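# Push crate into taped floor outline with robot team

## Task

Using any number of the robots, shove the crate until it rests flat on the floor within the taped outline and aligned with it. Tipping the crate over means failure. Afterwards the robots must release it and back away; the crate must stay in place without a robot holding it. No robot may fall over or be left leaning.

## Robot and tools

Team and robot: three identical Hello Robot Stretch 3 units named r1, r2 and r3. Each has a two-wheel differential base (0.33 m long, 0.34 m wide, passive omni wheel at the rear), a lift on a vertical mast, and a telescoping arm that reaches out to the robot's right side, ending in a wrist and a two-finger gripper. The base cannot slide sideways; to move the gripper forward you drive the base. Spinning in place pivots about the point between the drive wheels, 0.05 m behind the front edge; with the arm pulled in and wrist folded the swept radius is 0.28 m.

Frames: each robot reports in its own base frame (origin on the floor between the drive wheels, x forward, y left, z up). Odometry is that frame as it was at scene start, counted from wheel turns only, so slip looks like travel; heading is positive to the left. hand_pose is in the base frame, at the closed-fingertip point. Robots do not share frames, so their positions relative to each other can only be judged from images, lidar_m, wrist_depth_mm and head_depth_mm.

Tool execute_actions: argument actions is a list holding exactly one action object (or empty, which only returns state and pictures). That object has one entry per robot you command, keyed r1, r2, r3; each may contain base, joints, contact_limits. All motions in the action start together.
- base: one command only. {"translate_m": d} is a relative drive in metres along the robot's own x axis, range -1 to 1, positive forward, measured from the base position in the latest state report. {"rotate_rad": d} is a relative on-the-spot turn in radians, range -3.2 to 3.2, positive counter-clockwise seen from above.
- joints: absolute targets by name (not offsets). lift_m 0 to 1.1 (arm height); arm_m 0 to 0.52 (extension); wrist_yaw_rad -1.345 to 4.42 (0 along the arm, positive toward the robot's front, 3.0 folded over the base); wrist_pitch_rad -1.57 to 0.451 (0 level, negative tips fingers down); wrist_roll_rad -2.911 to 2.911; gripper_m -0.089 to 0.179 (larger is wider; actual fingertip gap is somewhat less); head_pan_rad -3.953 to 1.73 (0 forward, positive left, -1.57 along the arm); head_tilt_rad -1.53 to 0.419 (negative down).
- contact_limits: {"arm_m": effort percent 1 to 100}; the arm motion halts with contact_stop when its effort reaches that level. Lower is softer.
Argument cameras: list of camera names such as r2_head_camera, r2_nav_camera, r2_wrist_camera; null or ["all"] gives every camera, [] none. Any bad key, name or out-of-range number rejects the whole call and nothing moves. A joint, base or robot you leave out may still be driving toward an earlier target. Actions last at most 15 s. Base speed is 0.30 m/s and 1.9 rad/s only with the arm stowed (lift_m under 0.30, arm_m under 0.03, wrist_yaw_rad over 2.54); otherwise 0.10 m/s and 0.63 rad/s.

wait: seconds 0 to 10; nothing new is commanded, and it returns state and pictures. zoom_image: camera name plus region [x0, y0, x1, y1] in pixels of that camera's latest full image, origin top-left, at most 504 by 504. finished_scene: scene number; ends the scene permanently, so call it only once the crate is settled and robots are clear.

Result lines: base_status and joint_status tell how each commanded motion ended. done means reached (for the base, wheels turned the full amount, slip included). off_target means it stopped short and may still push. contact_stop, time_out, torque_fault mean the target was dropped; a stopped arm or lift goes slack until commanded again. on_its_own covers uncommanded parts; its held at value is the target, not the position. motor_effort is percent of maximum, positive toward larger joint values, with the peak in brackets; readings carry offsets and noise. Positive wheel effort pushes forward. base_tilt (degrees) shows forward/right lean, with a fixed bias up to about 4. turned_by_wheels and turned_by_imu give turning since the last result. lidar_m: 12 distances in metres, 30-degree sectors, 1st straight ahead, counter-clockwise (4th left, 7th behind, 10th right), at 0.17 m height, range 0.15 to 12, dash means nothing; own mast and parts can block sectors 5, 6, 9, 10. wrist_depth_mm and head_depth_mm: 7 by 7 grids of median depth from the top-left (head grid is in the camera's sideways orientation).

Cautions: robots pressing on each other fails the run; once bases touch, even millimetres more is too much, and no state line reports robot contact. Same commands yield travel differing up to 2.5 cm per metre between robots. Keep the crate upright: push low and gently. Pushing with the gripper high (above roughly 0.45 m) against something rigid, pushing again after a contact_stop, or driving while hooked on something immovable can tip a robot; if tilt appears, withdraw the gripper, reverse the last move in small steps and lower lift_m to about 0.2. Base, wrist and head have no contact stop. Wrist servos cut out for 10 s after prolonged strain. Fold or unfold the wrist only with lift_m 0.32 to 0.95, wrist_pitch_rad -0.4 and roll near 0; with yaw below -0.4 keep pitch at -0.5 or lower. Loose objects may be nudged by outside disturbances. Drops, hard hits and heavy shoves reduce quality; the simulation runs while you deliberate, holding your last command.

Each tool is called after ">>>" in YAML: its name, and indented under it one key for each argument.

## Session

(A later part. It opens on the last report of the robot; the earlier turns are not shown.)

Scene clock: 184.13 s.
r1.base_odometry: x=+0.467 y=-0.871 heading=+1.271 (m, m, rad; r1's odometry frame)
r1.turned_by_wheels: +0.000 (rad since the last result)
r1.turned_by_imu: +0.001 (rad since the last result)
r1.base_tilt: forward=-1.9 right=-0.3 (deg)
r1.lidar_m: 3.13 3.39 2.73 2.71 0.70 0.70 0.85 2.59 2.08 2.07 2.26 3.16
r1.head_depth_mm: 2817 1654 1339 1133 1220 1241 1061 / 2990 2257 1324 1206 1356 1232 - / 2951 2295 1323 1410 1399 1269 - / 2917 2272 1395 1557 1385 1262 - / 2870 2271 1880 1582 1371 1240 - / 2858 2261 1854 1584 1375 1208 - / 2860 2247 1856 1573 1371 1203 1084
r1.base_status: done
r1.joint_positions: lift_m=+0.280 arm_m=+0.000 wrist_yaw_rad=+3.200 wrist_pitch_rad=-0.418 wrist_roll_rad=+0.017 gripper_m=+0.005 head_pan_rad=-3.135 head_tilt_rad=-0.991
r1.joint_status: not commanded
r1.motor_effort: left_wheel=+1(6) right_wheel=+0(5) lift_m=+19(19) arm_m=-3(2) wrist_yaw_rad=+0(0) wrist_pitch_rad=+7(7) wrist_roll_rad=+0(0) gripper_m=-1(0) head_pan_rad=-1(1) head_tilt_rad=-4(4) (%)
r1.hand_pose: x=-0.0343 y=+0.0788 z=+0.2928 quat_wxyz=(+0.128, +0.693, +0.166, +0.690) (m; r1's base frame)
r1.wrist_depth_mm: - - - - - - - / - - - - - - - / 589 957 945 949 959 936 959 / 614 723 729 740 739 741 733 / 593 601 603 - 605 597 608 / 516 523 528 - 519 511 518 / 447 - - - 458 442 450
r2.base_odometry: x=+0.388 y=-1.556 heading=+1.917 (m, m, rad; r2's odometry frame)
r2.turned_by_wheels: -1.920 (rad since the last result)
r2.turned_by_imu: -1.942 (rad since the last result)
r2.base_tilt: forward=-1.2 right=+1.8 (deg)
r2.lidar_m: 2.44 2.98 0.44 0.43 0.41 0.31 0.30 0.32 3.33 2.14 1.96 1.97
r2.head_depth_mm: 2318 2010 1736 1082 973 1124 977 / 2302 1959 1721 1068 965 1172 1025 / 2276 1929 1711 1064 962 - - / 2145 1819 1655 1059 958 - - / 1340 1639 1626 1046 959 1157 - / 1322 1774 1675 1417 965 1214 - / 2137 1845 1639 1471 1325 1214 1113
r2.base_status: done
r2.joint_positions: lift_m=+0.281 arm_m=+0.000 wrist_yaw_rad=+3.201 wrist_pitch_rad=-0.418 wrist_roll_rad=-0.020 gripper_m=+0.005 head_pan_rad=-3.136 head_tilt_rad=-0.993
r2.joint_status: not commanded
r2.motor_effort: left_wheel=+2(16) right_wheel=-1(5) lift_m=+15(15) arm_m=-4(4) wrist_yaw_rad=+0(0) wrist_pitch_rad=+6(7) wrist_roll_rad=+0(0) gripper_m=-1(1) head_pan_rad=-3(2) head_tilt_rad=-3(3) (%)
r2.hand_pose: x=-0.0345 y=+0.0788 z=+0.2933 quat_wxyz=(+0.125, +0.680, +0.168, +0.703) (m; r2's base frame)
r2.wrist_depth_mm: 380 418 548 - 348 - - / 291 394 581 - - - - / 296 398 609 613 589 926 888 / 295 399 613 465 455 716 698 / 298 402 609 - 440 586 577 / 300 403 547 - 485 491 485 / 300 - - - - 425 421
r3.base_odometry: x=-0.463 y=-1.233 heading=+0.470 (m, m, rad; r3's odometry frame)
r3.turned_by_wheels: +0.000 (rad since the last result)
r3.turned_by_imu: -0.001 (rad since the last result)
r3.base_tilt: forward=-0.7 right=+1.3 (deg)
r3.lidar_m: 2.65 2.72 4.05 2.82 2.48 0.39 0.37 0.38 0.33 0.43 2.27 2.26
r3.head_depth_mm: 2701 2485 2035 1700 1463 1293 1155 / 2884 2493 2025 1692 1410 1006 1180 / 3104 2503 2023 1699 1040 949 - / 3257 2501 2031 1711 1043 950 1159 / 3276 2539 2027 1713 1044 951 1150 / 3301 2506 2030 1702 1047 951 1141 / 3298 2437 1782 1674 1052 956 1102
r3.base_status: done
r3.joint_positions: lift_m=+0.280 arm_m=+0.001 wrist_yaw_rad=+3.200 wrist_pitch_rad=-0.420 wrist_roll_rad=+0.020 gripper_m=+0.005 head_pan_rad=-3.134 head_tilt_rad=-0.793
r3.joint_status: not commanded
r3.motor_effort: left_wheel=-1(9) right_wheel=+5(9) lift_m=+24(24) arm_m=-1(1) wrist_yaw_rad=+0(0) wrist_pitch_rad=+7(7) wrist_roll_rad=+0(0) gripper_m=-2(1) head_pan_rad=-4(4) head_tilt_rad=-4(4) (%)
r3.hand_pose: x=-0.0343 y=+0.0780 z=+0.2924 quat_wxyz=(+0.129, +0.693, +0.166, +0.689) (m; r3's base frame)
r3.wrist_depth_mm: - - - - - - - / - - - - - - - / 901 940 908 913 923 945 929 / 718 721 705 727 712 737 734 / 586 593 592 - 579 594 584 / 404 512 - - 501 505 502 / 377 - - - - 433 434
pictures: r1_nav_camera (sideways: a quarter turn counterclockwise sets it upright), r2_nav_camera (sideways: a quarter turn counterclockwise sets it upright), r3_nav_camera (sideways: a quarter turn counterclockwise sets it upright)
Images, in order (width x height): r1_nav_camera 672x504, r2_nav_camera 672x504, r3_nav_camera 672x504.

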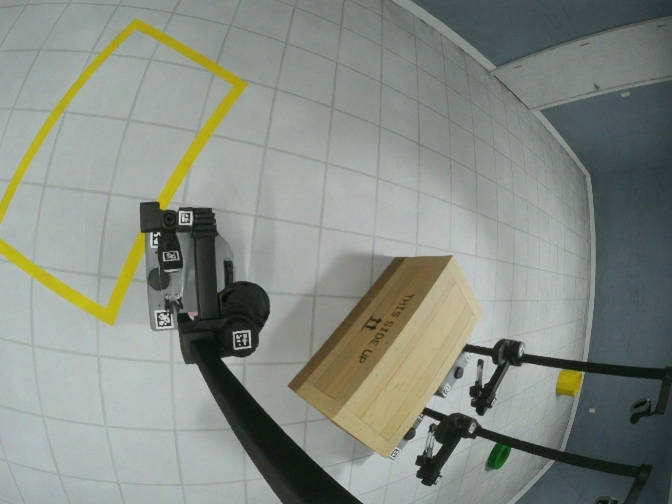

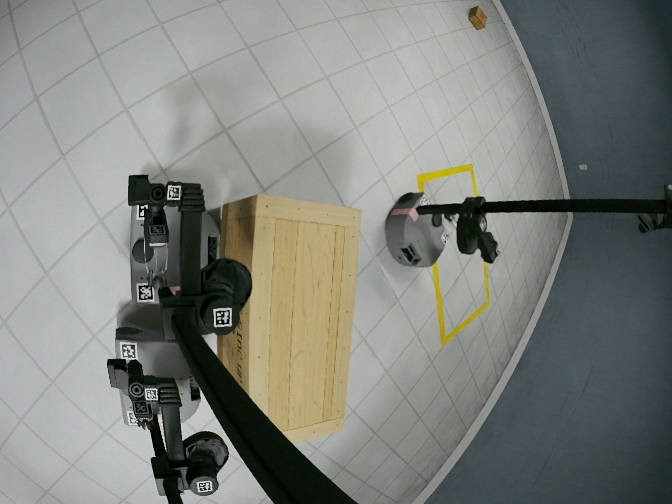

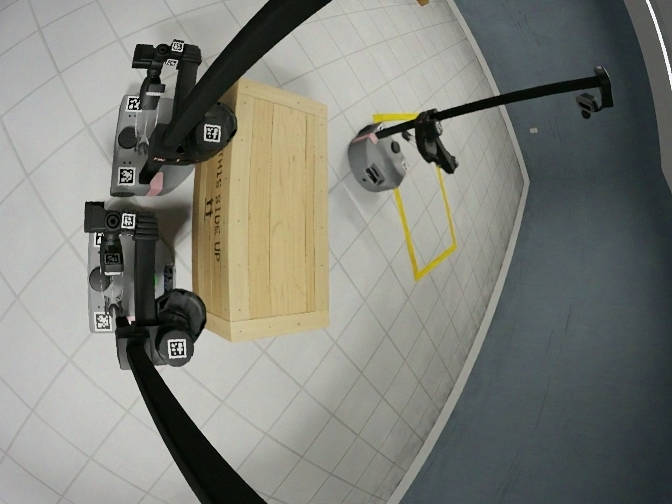

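>>> execute_actions:
  actions:
    - {"r1":{"base":{"translate_m":0.2}},"r2":{"base":{"rotate_rad":-0.03},"joints":{"lift_m":0.36,"arm_m":0.2}},"r3":{"base":{"translate_m":-0.07},"joints":{"lift_m":0.36}}}
  cameras: []

>>> execute_actions:
  actions:
    - {"r1":{"base":{"translate_m":0.8}},"r2":{"base":{"translate_m":-0.35}},"r3":{"base":{"translate_m":-0.35}}}
  cameras: ["r1_nav_camera","r2_nav_camera","r3_nav_camera"]

Scene clock: 191.00 s.
r1.base_odometry: x=+0.526 y=-0.680 heading=+1.271 (m, m, rad; r1's odometry frame)
r1.turned_by_wheels: +0.000 (rad since the last result)
r1.turned_by_imu: +0.002 (rad since the last result)
r1.base_tilt: forward=-2.0 right=-0.5 (deg)
r1.lidar_m: 2.93 3.20 2.70 2.68 2.93 0.85 1.01 2.61 2.10 2.09 2.29 2.96
r1.head_depth_mm: 2904 2212 1336 1229 1399 1234 1068 / 2968 1827 1342 1402 1400 1242 - / 2931 1605 1414 1565 1383 1269 - / 2957 2295 1642 1578 1379 1267 - / 2886 2272 1862 1585 1375 1234 - / 2859 2261 1873 1572 1378 1220 - / 2899 2233 1843 1564 1363 1213 1082
r1.base_status: done
r1.joint_positions: lift_m=+0.280 arm_m=+0.000 wrist_yaw_rad=+3.200 wrist_pitch_rad=-0.418 wrist_roll_rad=+0.017 gripper_m=+0.005 head_pan_rad=-3.135 head_tilt_rad=-0.991
r1.joint_status: not commanded
r1.motor_effort: left_wheel=+0(6) right_wheel=+0(7) lift_m=+19(19) arm_m=-2(2) wrist_yaw_rad=+0(0) wrist_pitch_rad=+7(7) wrist_roll_rad=+0(0) gripper_m=-1(0) head_pan_rad=-2(2) head_tilt_rad=-4(4) (%)
r1.hand_pose: x=-0.0343 y=+0.0788 z=+0.2928 quat_wxyz=(+0.128, +0.693, +0.166, +0.690) (m; r1's base frame)
r1.wrist_depth_mm: - - - - - - - / - - - - - - - / 928 952 916 959 945 947 977 / 735 729 751 744 749 745 724 / 592 604 590 - 606 603 614 / 505 521 525 - 514 521 523 / 455 - - - 456 440 442
r2.base_odometry: x=+0.388 y=-1.556 heading=+1.888 (m, m, rad; r2's odometry frame)
r2.turned_by_wheels: -0.030 (rad since the last result)
r2.turned_by_imu: -0.031 (rad since the last result)
r2.base_tilt: forward=-1.2 right=+1.9 (deg)
r2.lidar_m: 2.40 3.00 4.43 0.42 0.42 0.31 0.30 0.31 3.45 2.18 1.96 1.97
r2.head_depth_mm: 2359 1985 1733 1082 976 1082 967 / 2283 1969 1716 1075 964 1110 1001 / 2263 1938 1716 1063 959 - - / 2253 1917 1676 1061 964 - - / 2138 1760 1671 1045 956 1160 - / 1392 1662 1653 1071 952 1218 - / 1360 1759 1652 1473 1317 1229 1098
r2.base_status: done
r2.joint_positions: lift_m=+0.359 arm_m=+0.200 wrist_yaw_rad=+3.201 wrist_pitch_rad=-0.418 wrist_roll_rad=-0.020 gripper_m=+0.005 head_pan_rad=-3.136 head_tilt_rad=-0.993
r2.joint_status: all done
r2.motor_effort: left_wheel=+2(12) right_wheel=-1(6) lift_m=+50(52) arm_m=+5(5) wrist_yaw_rad=-1(0) wrist_pitch_rad=+6(7) wrist_roll_rad=+0(0) gripper_m=-1(0) head_pan_rad=-2(3) head_tilt_rad=-2(3) (%)
r2.hand_pose: x=-0.0345 y=-0.1206 z=+0.3720 quat_wxyz=(+0.125, +0.680, +0.168, +0.703) (m; r2's base frame)
r2.wrist_depth_mm: - - - 814 - - - / 503 478 718 - - - - / 336 415 722 809 - - - / 306 417 721 689 850 858 840 / 308 419 601 - 712 704 678 / 309 421 - - 615 582 578 / 306 389 - - - 511 502
r3.base_odometry: x=-0.525 y=-1.265 heading=+0.470 (m, m, rad; r3's odometry frame)
r3.turned_by_wheels: +0.000 (rad since the last result)
r3.turned_by_imu: -0.001 (rad since the last result)
r3.base_tilt: forward=-0.7 right=+1.2 (deg)
r3.lidar_m: 2.71 2.78 4.11 2.76 2.44 0.31 0.30 0.31 0.41 0.31 2.31 2.31
r3.head_depth_mm: 2612 2453 2005 1706 1465 1291 1175 / 2864 2486 2005 1704 1440 962 - / 3070 2469 2028 1705 1035 918 - / 3233 2523 2039 1705 1045 914 977 / 3269 2546 2030 1709 1045 917 1029 / 3309 2517 2049 1720 1049 921 1081 / 3322 2524 1944 1710 1049 922 1013
r3.base_status: done
r3.joint_positions: lift_m=+0.360 arm_m=+0.001 wrist_yaw_rad=+3.200 wrist_pitch_rad=-0.420 wrist_roll_rad=+0.020 gripper_m=+0.005 head_pan_rad=-3.134 head_tilt_rad=-0.793
r3.joint_status: all done
r3.motor_effort: left_wheel=-2(9) right_wheel=+4(10) lift_m=+36(37) arm_m=+0(1) wrist_yaw_rad=+0(0) wrist_pitch_rad=+7(7) wrist_roll_rad=+0(0) gripper_m=-1(1) head_pan_rad=-3(4) head_tilt_rad=-5(4) (%)
r3.hand_pose: x=-0.0343 y=+0.0780 z=+0.3719 quat_wxyz=(+0.129, +0.693, +0.166, +0.689) (m; r3's base frame)
r3.wrist_depth_mm: - - - - - - - / - - - - - - - / - - - - - - - / 835 837 856 856 866 867 857 / 313 704 707 - 700 705 706 / 318 596 616 - 598 600 592 / 318 428 - - 537 516 513
pictures: none
No camera images: the call's "cameras" was empty. Leave "cameras" out to get every camera's image.

Scene clock: 195.97 s.
r1.base_odometry: x=+0.762 y=+0.084 heading=+1.271 (m, m, rad; r1's odometry frame)
r1.turned_by_wheels: +0.000 (rad since the last result)
r1.turned_by_imu: +0.003 (rad since the last result)
r1.base_tilt: forward=-2.0 right=-0.4 (deg)
r1.lidar_m: 2.13 2.33 2.59 2.56 2.80 1.43 1.46 2.77 2.23 2.21 2.42 2.15
r1.head_depth_mm: 2649 1991 1892 1631 1395 1229 1067 / 2741 1640 1787 1608 1396 1238 - / 2088 1704 1835 1594 1386 1267 - / 2909 1779 1887 1582 1385 1257 - / 2925 1961 1859 1592 1377 1242 - / 2918 2253 1864 1581 1373 1215 - / 2880 2267 1856 1581 1367 1213 1090
r1.base_status: done
r1.joint_positions: lift_m=+0.280 arm_m=+0.000 wrist_yaw_rad=+3.200 wrist_pitch_rad=-0.418 wrist_roll_rad=+0.017 gripper_m=+0.005 head_pan_rad=-3.135 head_tilt_rad=-0.991
r1.joint_status: not commanded
r1.motor_effort: left_wheel=+1(7) right_wheel=+1(7) lift_m=+18(19) arm_m=-2(2) wrist_yaw_rad=+0(0) wrist_pitch_rad=+7(7) wrist_roll_rad=+0(0) gripper_m=+0(1) head_pan_rad=-2(2) head_tilt_rad=-5(3) (%)
r1.hand_pose: x=-0.0343 y=+0.0788 z=+0.2928 quat_wxyz=(+0.128, +0.693, +0.166, +0.690) (m; r1's base frame)
r1.wrist_depth_mm: - - - - - - - / - - - - - - - / 949 947 917 930 966 953 940 / 736 732 724 726 740 762 733 / 598 596 606 - 609 610 600 / 512 521 521 - 519 513 511 / 454 - - - 459 447 445
r2.base_odometry: x=+0.497 y=-1.888 heading=+1.887 (m, m, rad; r2's odometry frame)
r2.turned_by_wheels: +0.000 (rad since the last result)
r2.turned_by_imu: -0.006 (rad since the last result)
r2.base_tilt: forward=-1.1 right=+1.6 (deg)
r2.lidar_m: 2.58 3.17 4.56 0.43 0.43 0.32 0.27 0.27 3.77 2.35 2.12 2.13
r2.head_depth_mm: 2312 2004 1734 1079 1015 1091 1126 / 2281 1987 1723 1073 997 1107 1116 / 2272 1943 1700 1064 973 - - / 2246 1931 1704 1051 965 - - / 2197 1919 1663 1049 950 988 - / 2183 1871 1655 1041 937 970 - / 2169 1868 1652 1419 1305 1222 1112
r2.base_status: translate_m off_target (by the wheels' count: -0.3496 of -0.3500)
r2.joint_positions: lift_m=+0.359 arm_m=+0.200 wrist_yaw_rad=+3.200 wrist_pitch_rad=-0.418 wrist_roll_rad=-0.020 gripper_m=+0.005 head_pan_rad=-3.136 head_tilt_rad=-0.993
r2.joint_status: not commanded
r2.on_its_own: left_wheel is at rest, and its effort (-83) is outside its rest range (-18 to +18); right_wheel is at rest, and its effort (-37) is outside its rest range (-18 to +18)
r2.motor_effort: left_wheel=-83(100) right_wheel=-37(57) lift_m=+48(50) arm_m=+5(5) wrist_yaw_rad=+0(1) wrist_pitch_rad=+7(7) wrist_roll_rad=+0(0) gripper_m=+0(1) head_pan_rad=-3(3) head_tilt_rad=-2(3) (%)
r2.hand_pose: x=-0.0344 y=-0.1206 z=+0.3721 quat_wxyz=(+0.125, +0.680, +0.168, +0.703) (m; r2's base frame)
r2.wrist_depth_mm: - - - - - - - / 500 558 - - - - - / 328 463 847 - - - - / 276 435 687 694 876 850 835 / 265 414 730 - 726 699 673 / 255 388 - - 614 587 574 / 245 339 - - - 508 498
r3.base_odometry: x=-0.837 y=-1.423 heading=+0.471 (m, m, rad; r3's odometry frame)
r3.turned_by_wheels: +0.001 (rad since the last result)
r3.turned_by_imu: +0.001 (rad since the last result)
r3.base_tilt: forward=-0.7 right=+1.2 (deg)
r3.lidar_m: 2.99 3.06 4.22 2.48 2.20 0.33 0.27 0.27 0.30 0.30 0.30 2.55
r3.head_depth_mm: 2365 2477 2024 1697 1467 1295 1167 / 2584 2485 2026 1700 1467 1287 - / 2822 2507 2036 1715 1427 916 - / 3028 2482 2034 1709 1043 920 873 / 3228 2501 2026 1712 1041 914 863 / 3284 2504 2039 1717 1043 914 852 / 3258 2489 2047 1713 1483 916 832
r3.base_status: translate_m off_target (by the wheels' count: -0.3498 of -0.3500)
r3.joint_positions: lift_m=+0.360 arm_m=+0.001 wrist_yaw_rad=+3.200 wrist_pitch_rad=-0.420 wrist_roll_rad=+0.020 gripper_m=+0.005 head_pan_rad=-3.134 head_tilt_rad=-0.795
r3.joint_status: not commanded
r3.on_its_own: right_wheel is at rest, and its effort (-60) is outside its rest range (-18 to +18)
r3.motor_effort: left_wheel=-14(79) right_wheel=-60(82) lift_m=+34(36) arm_m=-1(0) wrist_yaw_rad=+0(1) wrist_pitch_rad=+7(7) wrist_roll_rad=+0(0) gripper_m=-1(2) head_pan_rad=-4(4) head_tilt_rad=-4(5) (%)
r3.hand_pose: x=-0.0343 y=+0.0780 z=+0.3721 quat_wxyz=(+0.129, +0.693, +0.166, +0.689) (m; r3's base frame)
r3.wrist_depth_mm: - - - - - - - / - - - - - - - / - - - - - - - / 863 866 852 867 889 865 863 / 694 705 694 - 695 709 713 / 364 602 614 - 604 593 591 / 346 524 - - 531 519 518
pictures: r1_nav_camera (sideways: a quarter turn counterclockwise sets it upright), r2_nav_camera (sideways: a quarter turn counterclockwise sets it upright), r3_nav_camera (sideways: a quarter turn counterclockwise sets it upright)
Images, in order (width x height): r1_nav_camera 672x504, r2_nav_camera 672x504, r3_nav_camera 672x504.

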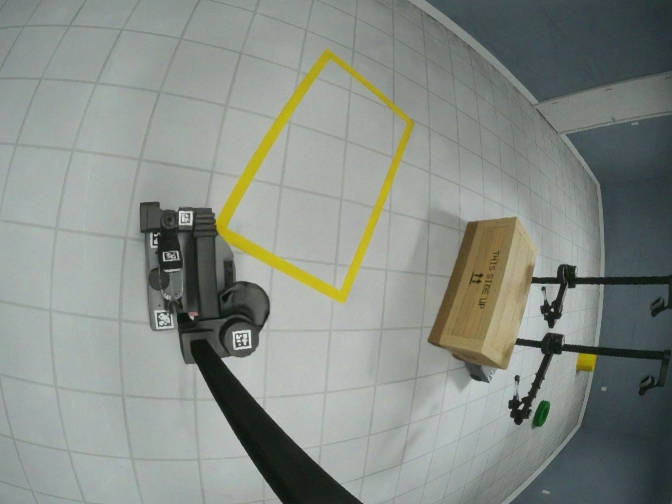

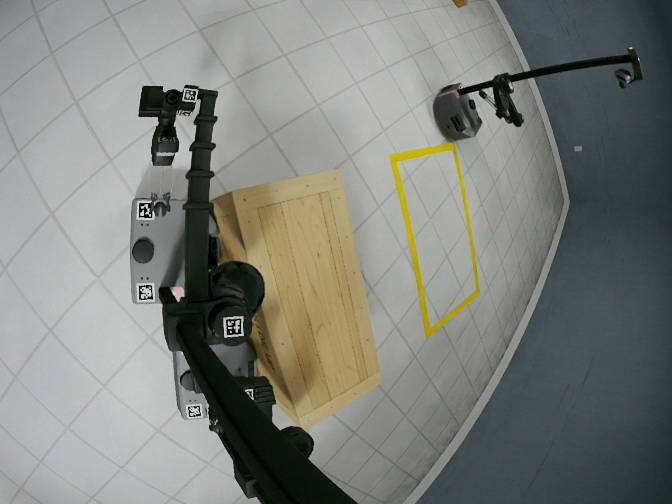

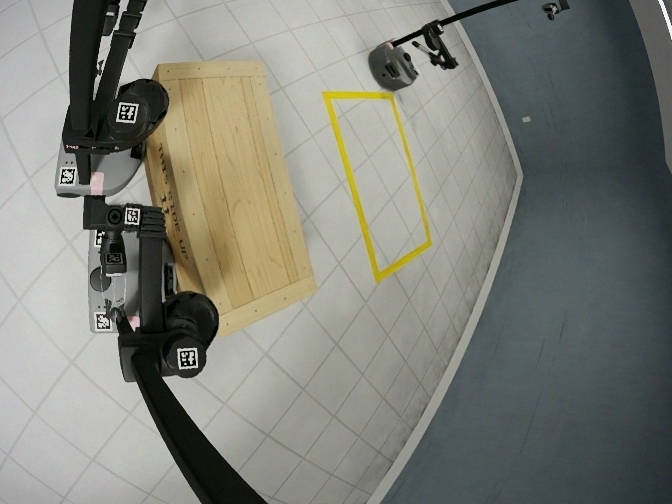

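>>> execute_actions:
  actions:
    - {"r2":{"base":{"rotate_rad":0.35},"joints":{"arm_m":0.3}}}
  cameras: []

>>> execute_actions:
  actions:
    - {"r2":{"base":{"translate_m":-0.25}},"r3":{"base":{"translate_m":-0.05}}}
  cameras: ["r2_nav_camera","r3_nav_camera"]

Scene clock: 210.90 s.
r1.base_odometry: x=+0.762 y=+0.084 heading=+1.271 (m, m, rad; r1's odometry frame)
r1.turned_by_wheels: +0.000 (rad since the last result)
r1.turned_by_imu: +0.001 (rad since the last result)
r1.base_tilt: forward=-1.9 right=-0.4 (deg)
r1.lidar_m: 2.13 2.33 2.58 2.56 2.81 1.44 1.47 2.76 2.23 2.21 2.42 2.15
r1.head_depth_mm: 1839 1992 1903 1629 1401 1225 1068 / 2884 1630 1782 1606 1392 1236 - / 2058 1696 1843 1600 1383 1273 - / 2910 1766 1880 1598 1386 1267 - / 2934 1959 1859 1584 1377 1241 - / 2907 2258 1860 1571 1382 1216 - / 2850 2259 1853 1563 1364 1209 1084
r1.base_status: not commanded
r1.joint_positions: lift_m=+0.280 arm_m=+0.000 wrist_yaw_rad=+3.200 wrist_pitch_rad=-0.418 wrist_roll_rad=+0.017 gripper_m=+0.005 head_pan_rad=-3.135 head_tilt_rad=-0.991
r1.joint_status: not commanded
r1.motor_effort: left_wheel=+0(0) right_wheel=+0(1) lift_m=+19(19) arm_m=-3(2) wrist_yaw_rad=+1(0) wrist_pitch_rad=+7(7) wrist_roll_rad=+0(0) gripper_m=+0(1) head_pan_rad=-2(1) head_tilt_rad=-4(3) (%)
r1.hand_pose: x=-0.0343 y=+0.0788 z=+0.2928 quat_wxyz=(+0.128, +0.693, +0.166, +0.690) (m; r1's base frame)
r1.wrist_depth_mm: - - - - - - - / - - - - - - - / 953 915 922 963 958 977 963 / 729 743 744 732 740 749 743 / 599 595 597 - 605 601 603 / 501 517 517 - 512 510 506 / 451 - - - 452 447 446
r2.base_odometry: x=+0.497 y=-1.888 heading=+2.237 (m, m, rad; r2's odometry frame)
r2.turned_by_wheels: +0.350 (rad since the last result)
r2.turned_by_imu: +0.330 (rad since the last result)
r2.base_tilt: forward=-1.2 right=+1.8 (deg)
r2.lidar_m: 3.15 3.25 3.25 0.43 0.38 0.28 0.28 0.29 2.66 2.13 2.12 2.31
r2.head_depth_mm: 2338 1984 1734 1081 972 1044 967 / 2290 1961 1718 1074 966 1072 1027 / 2270 1961 1706 1060 961 - - / 2235 1914 1689 1054 963 - - / 2017 1899 1671 1060 943 1007 - / 1953 1878 1648 1482 1329 1232 - / 2135 1860 1649 1474 1332 1216 1107
r2.base_status: done
r2.joint_positions: lift_m=+0.359 arm_m=+0.300 wrist_yaw_rad=+3.200 wrist_pitch_rad=-0.418 wrist_roll_rad=-0.020 gripper_m=+0.005 head_pan_rad=-3.136 head_tilt_rad=-0.993
r2.joint_status: all done
r2.on_its_own: left_wheel is at rest, and its effort (-20) is outside its rest range (-18 to +18)
r2.motor_effort: left_wheel=-20(99) right_wheel=-1(29) lift_m=+48(47) arm_m=+5(6) wrist_yaw_rad=+0(0) wrist_pitch_rad=+6(6) wrist_roll_rad=+0(0) gripper_m=-1(0) head_pan_rad=-2(2) head_tilt_rad=-3(3) (%)
r2.hand_pose: x=-0.0344 y=-0.2206 z=+0.3721 quat_wxyz=(+0.125, +0.680, +0.168, +0.703) (m; r2's base frame)
r2.wrist_depth_mm: - - 911 - - - - / 507 470 639 - - - - / 325 384 649 839 - - - / 333 384 617 836 887 860 819 / 382 388 544 - 711 696 687 / 443 439 - - 611 584 577 / 544 511 - - - 503 503
r3.base_odometry: x=-0.837 y=-1.423 heading=+0.471 (m, m, rad; r3's odometry frame)
r3.turned_by_wheels: +0.000 (rad since the last result)
r3.turned_by_imu: +0.000 (rad since the last result)
r3.base_tilt: forward=-0.7 right=+1.3 (deg)
r3.lidar_m: 2.99 3.07 4.19 2.49 2.20 0.33 0.27 0.27 0.30 0.32 0.43 2.55
r3.head_depth_mm: 2359 2469 2021 1701 1473 1298 1172 / 2585 2490 2024 1699 1472 1291 - / 2872 2494 2025 1700 1414 913 - / 3052 2485 2026 1706 1042 914 877 / 3278 2490 2038 1714 1039 918 857 / 3243 2505 2046 1719 1039 919 851 / 3286 2521 2050 1715 1478 919 832
r3.base_status: not commanded
r3.joint_positions: lift_m=+0.360 arm_m=+0.001 wrist_yaw_rad=+3.200 wrist_pitch_rad=-0.420 wrist_roll_rad=+0.020 gripper_m=+0.005 head_pan_rad=-3.134 head_tilt_rad=-0.795
r3.joint_status: not commanded
r3.on_its_own: right_wheel is at rest, and its effort (-60) is outside its rest range (-18 to +18)
r3.motor_effort: left_wheel=-14(14) right_wheel=-60(60) lift_m=+34(34) arm_m=+0(1) wrist_yaw_rad=+0(0) wrist_pitch_rad=+7(7) wrist_roll_rad=-1(0) gripper_m=-1(2) head_pan_rad=-4(4) head_tilt_rad=-3(3) (%)
r3.hand_pose: x=-0.0343 y=+0.0780 z=+0.3721 quat_wxyz=(+0.129, +0.693, +0.166, +0.689) (m; r3's base frame)
r3.wrist_depth_mm: - - - - - - - / - - - - - - - / - - - - - - - / 850 838 871 867 837 873 877 / 710 709 699 - 704 693 712 / 361 594 602 - 589 596 594 / 348 525 - - 534 517 518
pictures: none
No camera images: the call's "cameras" was empty. Leave "cameras" out to get every camera's image.

Scene clock: 214.33 s.
r1.base_odometry: x=+0.762 y=+0.084 heading=+1.271 (m, m, rad; r1's odometry frame)
r1.turned_by_wheels: +0.000 (rad since the last result)
r1.turned_by_imu: +0.001 (rad since the last result)
r1.base_tilt: forward=-1.8 right=-0.4 (deg)
r1.lidar_m: 2.13 2.33 2.59 2.56 2.80 1.39 1.42 2.76 2.23 2.21 2.41 2.15
r1.head_depth_mm: 2698 1971 1904 1622 1398 1238 1066 / 2772 1620 1755 1608 1393 1237 - / 2083 1671 1792 1606 1401 1265 - / 2798 1753 1873 1589 1382 1260 - / 2896 1897 1889 1588 1370 1235 - / 2906 2240 1856 1584 1382 1208 - / 2852 2232 1839 1577 1366 1204 1089
r1.base_status: not commanded
r1.joint_positions: lift_m=+0.280 arm_m=+0.000 wrist_yaw_rad=+3.200 wrist_pitch_rad=-0.418 wrist_roll_rad=+0.017 gripper_m=+0.005 head_pan_rad=-3.135 head_tilt_rad=-0.991
r1.joint_status: not commanded
r1.motor_effort: left_wheel=+0(1) right_wheel=+0(0) lift_m=+19(19) arm_m=-2(2) wrist_yaw_rad=-1(1) wrist_pitch_rad=+7(7) wrist_roll_rad=+0(0) gripper_m=-1(0) head_pan_rad=-1(2) head_tilt_rad=-4(4) (%)
r1.hand_pose: x=-0.0343 y=+0.0788 z=+0.2928 quat_wxyz=(+0.128, +0.693, +0.166, +0.690) (m; r1's base frame)
r1.wrist_depth_mm: - - - - - - - / - - - - - - - / 954 938 910 957 958 962 957 / 733 739 719 736 733 732 742 / 597 604 600 - 601 610 609 / 509 531 526 - 516 513 516 / 451 - - - 455 448 448
r2.base_odometry: x=+0.651 y=-2.084 heading=+2.237 (m, m, rad; r2's odometry frame)
r2.turned_by_wheels: +0.000 (rad since the last result)
r2.turned_by_imu: +0.004 (rad since the last result)
r2.base_tilt: forward=-1.1 right=+1.9 (deg)
r2.lidar_m: 3.20 4.59 3.22 0.44 0.37 0.28 0.28 0.29 2.68 2.16 2.14 2.34
r2.head_depth_mm: 2343 1997 1742 1071 973 1027 983 / 2283 1967 1714 1072 966 1054 1050 / 2267 1933 1702 1066 959 - - / 2242 1917 1682 1057 964 - - / 2011 1916 1678 1068 944 1015 - / 1913 1874 1651 1476 1330 1230 - / 2129 1866 1647 1475 1341 1221 1102
r2.base_status: translate_m off_target (by the wheels' count: -0.2495 of -0.2500)
r2.joint_positions: lift_m=+0.359 arm_m=+0.300 wrist_yaw_rad=+3.200 wrist_pitch_rad=-0.418 wrist_roll_rad=-0.020 gripper_m=+0.005 head_pan_rad=-3.136 head_tilt_rad=-0.993
r2.joint_status: not commanded
r2.on_its_own: left_wheel is at rest, and its effort (-90) is outside its rest range (-18 to +18); right_wheel is at rest, and its effort (-47) is outside its rest range (-18 to +18)
r2.motor_effort: left_wheel=-90(100) right_wheel=-47(48) lift_m=+48(48) arm_m=+5(5) wrist_yaw_rad=+0(1) wrist_pitch_rad=+6(7) wrist_roll_rad=+0(0) gripper_m=-1(2) head_pan_rad=-1(2) head_tilt_rad=-3(2) (%)
r2.hand_pose: x=-0.0344 y=-0.2206 z=+0.3721 quat_wxyz=(+0.125, +0.680, +0.168, +0.703) (m; r2's base frame)
r2.wrist_depth_mm: - - 886 - - - - / 504 463 638 - - - - / 325 380 641 823 - - - / 329 383 620 842 880 864 846 / 383 386 541 - 723 715 683 / 449 433 - - 620 598 576 / 565 511 - - - 513 502
r3.base_odometry: x=-0.881 y=-1.446 heading=+0.471 (m, m, rad; r3's odometry frame)
r3.turned_by_wheels: +0.000 (rad since the last result)
r3.turned_by_imu: +0.028 (rad since the last result)
r3.base_tilt: forward=-0.7 right=+1.2 (deg)
r3.lidar_m: 3.05 3.11 3.95 2.40 2.17 0.32 0.27 0.27 0.31 0.33 0.44 2.58
r3.head_depth_mm: 2395 2477 2028 1697 1471 1292 1173 / 2582 2478 2035 1706 1466 1285 - / 2878 2501 2028 1691 1084 913 - / 3141 2507 2022 1704 1041 916 875 / 3242 2496 2030 1709 1043 919 859 / 3262 2507 2048 1714 1043 923 860 / 3301 2483 2038 1716 1040 921 843
r3.base_status: translate_m off_target (by the wheels' count: -0.0497 of -0.0500)
r3.joint_positions: lift_m=+0.360 arm_m=+0.001 wrist_yaw_rad=+3.200 wrist_pitch_rad=-0.420 wrist_roll_rad=+0.020 gripper_m=+0.005 head_pan_rad=-3.134 head_tilt_rad=-0.795
r3.joint_status: not commanded
r3.on_its_own: left_wheel is at rest, and its effort (-27) is outside its rest range (-18 to +18); right_wheel is at rest, and its effort (-53) is outside its rest range (-18 to +18)
r3.motor_effort: left_wheel=-27(40) right_wheel=-53(87) lift_m=+33(34) arm_m=+0(0) wrist_yaw_rad=+0(0) wrist_pitch_rad=+7(7) wrist_roll_rad=+0(0) gripper_m=-1(1) head_pan_rad=-3(4) head_tilt_rad=-4(3) (%)
r3.hand_pose: x=-0.0343 y=+0.0780 z=+0.3721 quat_wxyz=(+0.129, +0.693, +0.166, +0.689) (m; r3's base frame)
r3.wrist_depth_mm: - - - - - - - / - - - - - - - / - - - - - - - / 872 864 858 867 863 864 861 / 701 707 690 - 720 701 717 / 348 600 627 - 591 591 597 / 339 538 - - 538 520 522
pictures: r2_nav_camera (sideways: a quarter turn counterclockwise sets it upright), r3_nav_camera (sideways: a quarter turn counterclockwise sets it upright)
Images, in order (width x height): r2_nav_camera 672x504, r3_nav_camera 672x504.

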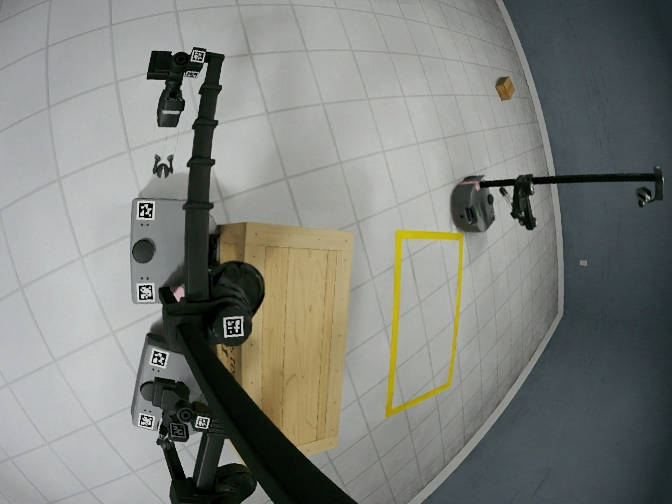

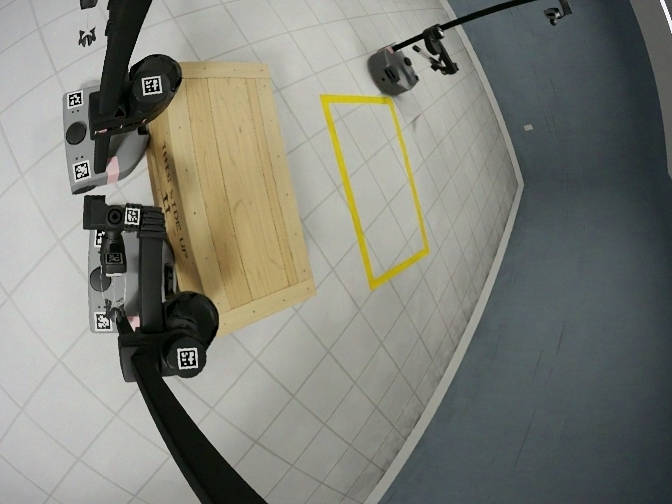

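>>> execute_actions:
  actions:
    - {"r1":{"base":{"rotate_rad":2.64},"joints":{"head_pan_rad":0.3,"head_tilt_rad":-0.9}},"r2":{"base":{"rotate_rad":-0.2},"joints":{"arm_m":0.22}},"r3":{"base":{"rotate_rad":0.13}}}
  cameras: []

>>> execute_actions:
  actions:
    - {"r1":{"base":{"translate_m":1.0}}}
  cameras: ["r1_nav_camera","r2_nav_camera"]

Scene clock: 231.40 s.
r1.base_odometry: x=+0.762 y=+0.084 heading=-2.373 (m, m, rad; r1's odometry frame)
r1.turned_by_wheels: +2.640 (rad since the last result)
r1.turned_by_imu: +2.647 (rad since the last result)
r1.base_tilt: forward=-2.0 right=-0.5 (deg)
r1.lidar_m: 1.39 1.42 2.73 2.22 2.21 2.43 2.15 2.13 2.34 2.58 2.56 2.82
r1.head_depth_mm: - 2709 2140 1745 1477 1265 1120 / 3880 2532 2140 1733 1465 1269 1113 / 3894 2661 1984 1724 1447 1263 1104 / 3604 1972 1715 1732 1459 1263 1107 / 3806 1888 1823 1713 1451 1263 1100 / 3257 1888 1895 1701 1450 1247 1099 / 3724 2649 1970 1688 1432 1246 1097
r1.base_status: done
r1.joint_positions: lift_m=+0.280 arm_m=+0.000 wrist_yaw_rad=+3.200 wrist_pitch_rad=-0.418 wrist_roll_rad=+0.017 gripper_m=+0.005 head_pan_rad=+0.293 head_tilt_rad=-0.902
r1.joint_status: all done
r1.motor_effort: left_wheel=-1(7) right_wheel=+3(10) lift_m=+19(19) arm_m=-3(2) wrist_yaw_rad=+0(0) wrist_pitch_rad=+7(7) wrist_roll_rad=+0(0) gripper_m=+0(1) head_pan_rad=+3(31) head_tilt_rad=+0(10) (%)
r1.hand_pose: x=-0.0343 y=+0.0788 z=+0.2928 quat_wxyz=(+0.128, +0.693, +0.166, +0.690) (m; r1's base frame)
r1.wrist_depth_mm: - - - - - - - / - - - - - - - / 937 959 916 940 948 972 971 / 719 735 744 751 727 736 739 / 605 590 607 - 609 598 620 / 510 527 524 - 518 520 517 / 457 - - - 457 443 442
r2.base_odometry: x=+0.651 y=-2.084 heading=+2.037 (m, m, rad; r2's odometry frame)
r2.turned_by_wheels: -0.200 (rad since the last result)
r2.turned_by_imu: -0.202 (rad since the last result)
r2.base_tilt: forward=-1.3 right=+1.7 (deg)
r2.lidar_m: 2.90 3.20 3.86 0.44 0.47 0.30 0.28 0.28 3.22 2.26 2.14 2.19
r2.head_depth_mm: 2334 1968 1750 1080 985 1111 1004 / 2291 1952 1722 1078 979 1124 1099 / 2244 1942 1695 1063 961 - - / 2233 1911 1696 1060 969 - - / 2226 1903 1681 1043 943 991 - / 2184 1886 1647 1058 956 1198 - / 2029 1864 1630 1465 1324 1222 1103
r2.base_status: done
r2.joint_positions: lift_m=+0.359 arm_m=+0.220 wrist_yaw_rad=+3.200 wrist_pitch_rad=-0.418 wrist_roll_rad=-0.020 gripper_m=+0.005 head_pan_rad=-3.136 head_tilt_rad=-0.993
r2.joint_status: all done
r2.motor_effort: left_wheel=+2(78) right_wheel=-2(46) lift_m=+48(48) arm_m=-4(5) wrist_yaw_rad=+0(0) wrist_pitch_rad=+7(6) wrist_roll_rad=+0(0) gripper_m=+0(1) head_pan_rad=-2(2) head_tilt_rad=-4(3) (%)
r2.hand_pose: x=-0.0344 y=-0.1412 z=+0.3721 quat_wxyz=(+0.125, +0.680, +0.168, +0.703) (m; r2's base frame)
r2.wrist_depth_mm: - - - - - - - / 502 491 956 - - - - / 324 404 764 817 - - - / 272 398 728 714 901 854 849 / 265 384 619 - 717 694 687 / 262 375 - - 616 592 579 / 258 339 - - - 512 501
r3.base_odometry: x=-0.881 y=-1.446 heading=+0.600 (m, m, rad; r3's odometry frame)
r3.turned_by_wheels: +0.128 (rad since the last result)
r3.turned_by_imu: +0.113 (rad since the last result)
r3.base_tilt: forward=-0.7 right=+1.2 (deg)
r3.lidar_m: 3.25 3.12 3.40 2.31 2.17 0.31 0.27 0.28 0.33 0.32 0.46 2.63
r3.head_depth_mm: 2643 2468 1997 1695 1468 1296 1173 / 2859 2494 2014 1694 1460 947 - / 3131 2494 2035 1705 1041 915 - / 3307 2508 2033 1697 1041 918 870 / 3213 2533 2038 1708 1045 922 891 / 3279 2519 2038 1717 1045 917 872 / 3286 2529 2040 1703 1045 921 860
r3.base_status: rotate_rad off_target (by the wheels' count: +0.1284 of +0.1300)
r3.joint_positions: lift_m=+0.360 arm_m=+0.001 wrist_yaw_rad=+3.200 wrist_pitch_rad=-0.420 wrist_roll_rad=+0.020 gripper_m=+0.005 head_pan_rad=-3.134 head_tilt_rad=-0.795
r3.joint_status: not commanded
r3.on_its_own: left_wheel is at rest, and its effort (-63) is outside its rest range (-18 to +18)
r3.motor_effort: left_wheel=-63(69) right_wheel=-7(41) lift_m=+34(34) arm_m=+0(0) wrist_yaw_rad=+0(0) wrist_pitch_rad=+7(7) wrist_roll_rad=+0(1) gripper_m=-1(1) head_pan_rad=-4(3) head_tilt_rad=-3(4) (%)
r3.hand_pose: x=-0.0343 y=+0.0780 z=+0.3721 quat_wxyz=(+0.129, +0.693, +0.166, +0.689) (m; r3's base frame)
r3.wrist_depth_mm: - - - - - - - / - - - - - - - / - - - - - - - / 552 844 875 894 854 856 869 / 315 700 702 - 700 700 717 / 317 569 604 - 589 599 592 / 315 439 - - 517 516 512
pictures: none
No camera images: the call's "cameras" was empty. Leave "cameras" out to get every camera's image.

Scene clock: 236.50 s.
r1.base_odometry: x=+0.044 y=-0.611 heading=-2.373 (m, m, rad; r1's odometry frame)
r1.turned_by_wheels: +0.000 (rad since the last result)
r1.turned_by_imu: +0.003 (rad since the last result)
r1.base_tilt: forward=-1.9 right=-0.3 (deg)
r1.lidar_m: 3.81 0.45 0.52 2.58 2.56 2.82 3.08 3.07 2.72 2.22 2.21 2.43
r1.head_depth_mm: - 2777 2145 1750 1468 1270 1117 / 3951 2743 2137 1688 1463 1268 1125 / 3701 2692 2121 1644 1461 1260 1108 / 3790 2679 2094 1503 1420 1268 1115 / 3708 2714 1182 1455 1090 1214 1113 / 3189 2463 1312 1206 1014 1167 1101 / 3720 2659 1638 1195 1011 1204 1095
r1.base_status: done
r1.joint_positions: lift_m=+0.280 arm_m=+0.000 wrist_yaw_rad=+3.200 wrist_pitch_rad=-0.418 wrist_roll_rad=+0.017 gripper_m=+0.005 head_pan_rad=+0.293 head_tilt_rad=-0.901
r1.joint_status: not commanded
r1.motor_effort: left_wheel=-2(5) right_wheel=+3(12) lift_m=+18(19) arm_m=-2(3) wrist_yaw_rad=+0(0) wrist_pitch_rad=+7(7) wrist_roll_rad=+0(0) gripper_m=+0(1) head_pan_rad=+2(2) head_tilt_rad=+0(1) (%)
r1.hand_pose: x=-0.0343 y=+0.0788 z=+0.2928 quat_wxyz=(+0.128, +0.693, +0.166, +0.690) (m; r1's base frame)
r1.wrist_depth_mm: - - - - - 800 502 / - - - - - 806 499 / 931 970 901 960 943 762 496 / 735 728 741 753 728 712 485 / 601 604 608 - 600 598 487 / 508 522 530 - 520 510 478 / 454 - - - 458 444 447
r2.base_odometry: x=+0.651 y=-2.084 heading=+2.037 (m, m, rad; r2's odometry frame)
r2.turned_by_wheels: +0.000 (rad since the last result)
r2.turned_by_imu: -0.001 (rad since the last result)
r2.base_tilt: forward=-1.2 right=+1.9 (deg)
r2.lidar_m: 2.89 3.21 3.88 0.44 0.47 0.30 0.28 0.28 3.21 2.25 2.14 2.19
r2.head_depth_mm: 2329 1986 1751 1082 988 1109 1002 / 2306 1976 1716 1072 979 1120 1109 / 2302 1951 1706 1064 958 - - / 2257 1908 1684 1058 961 - - / 2189 1899 1673 1052 946 989 - / 2186 1861 1657 1054 950 1201 - / 2169 1845 1482 1466 1327 1223 1107
r2.base_status: not commanded
r2.joint_positions: lift_m=+0.359 arm_m=+0.220 wrist_yaw_rad=+3.200 wrist_pitch_rad=-0.418 wrist_roll_rad=-0.020 gripper_m=+0.005 head_pan_rad=-3.136 head_tilt_rad=-0.993
r2.joint_status: not commanded
r2.motor_effort: left_wheel=+3(3) right_wheel=-2(2) lift_m=+47(48) arm_m=-4(4) wrist_yaw_rad=+0(0) wrist_pitch_rad=+6(7) wrist_roll_rad=+0(0) gripper_m=+0(1) head_pan_rad=-2(2) head_tilt_rad=-3(3) (%)
r2.hand_pose: x=-0.0344 y=-0.1412 z=+0.3721 quat_wxyz=(+0.125, +0.680, +0.168, +0.703) (m; r2's base frame)
r2.wrist_depth_mm: - - - - - - - / 503 495 927 - - - - / 322 406 773 821 - - - / 272 398 726 713 880 863 830 / 267 385 612 - 719 710 676 / 261 375 - - 618 590 572 / 258 340 - - - 512 498
r3.base_odometry: x=-0.881 y=-1.446 heading=+0.600 (m, m, rad; r3's odometry frame)
r3.turned_by_wheels: +0.000 (rad since the last result)
r3.turned_by_imu: +0.000 (rad since the last result)
r3.base_tilt: forward=-0.7 right=+1.2 (deg)
r3.lidar_m: 3.23 3.12 3.40 2.31 2.17 0.31 0.27 0.28 0.33 0.32 0.46 2.61
r3.head_depth_mm: 2611 2481 2018 1708 1478 1291 1171 / 2880 2510 2010 1692 1472 950 - / 3091 2490 2045 1713 1039 920 - / 3271 2491 2036 1701 1042 919 872 / 3270 2489 2028 1703 1047 917 891 / 3266 2489 2033 1706 1041 922 872 / 3269 2510 2046 1708 1045 923 860
r3.base_status: not commanded
r3.joint_positions: lift_m=+0.360 arm_m=+0.001 wrist_yaw_rad=+3.200 wrist_pitch_rad=-0.420 wrist_roll_rad=+0.020 gripper_m=+0.005 head_pan_rad=-3.134 head_tilt_rad=-0.795
r3.joint_status: not commanded
r3.on_its_own: left_wheel is at rest, and its effort (-62) is outside its rest range (-18 to +18)
r3.motor_effort: left_wheel=-62(63) right_wheel=-7(7) lift_m=+33(34) arm_m=-1(0) wrist_yaw_rad=+0(0) wrist_pitch_rad=+7(7) wrist_roll_rad=+0(0) gripper_m=-1(1) head_pan_rad=-4(4) head_tilt_rad=-4(4) (%)
r3.hand_pose: x=-0.0343 y=+0.0780 z=+0.3721 quat_wxyz=(+0.129, +0.693, +0.166, +0.689) (m; r3's base frame)
r3.wrist_depth_mm: - - - - - - - / - - - - - - - / - - - - - - - / 555 874 874 847 854 851 856 / 318 720 696 - 707 715 722 / 314 570 611 - 604 590 603 / 314 439 - - 529 522 515
pictures: r1_nav_camera (sideways: a quarter turn counterclockwise sets it upright), r2_nav_camera (sideways: a quarter turn counterclockwise sets it upright)
Images, in order (width x height): r1_nav_camera 672x504, r2_nav_camera 672x504.

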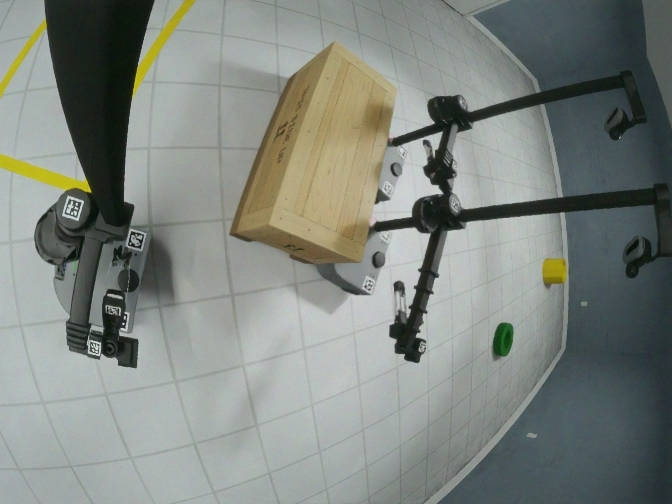

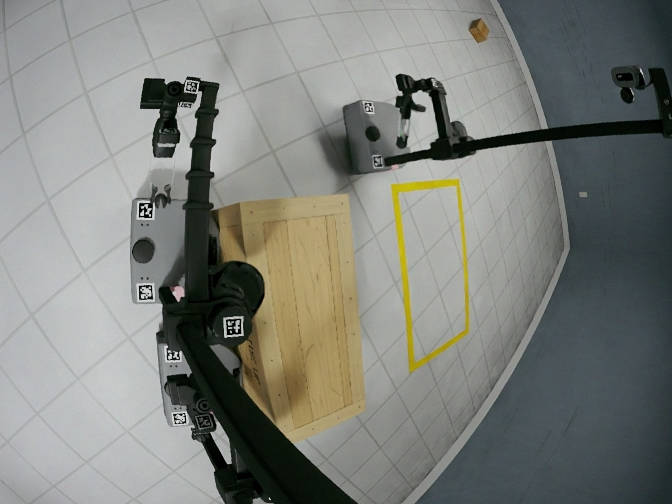

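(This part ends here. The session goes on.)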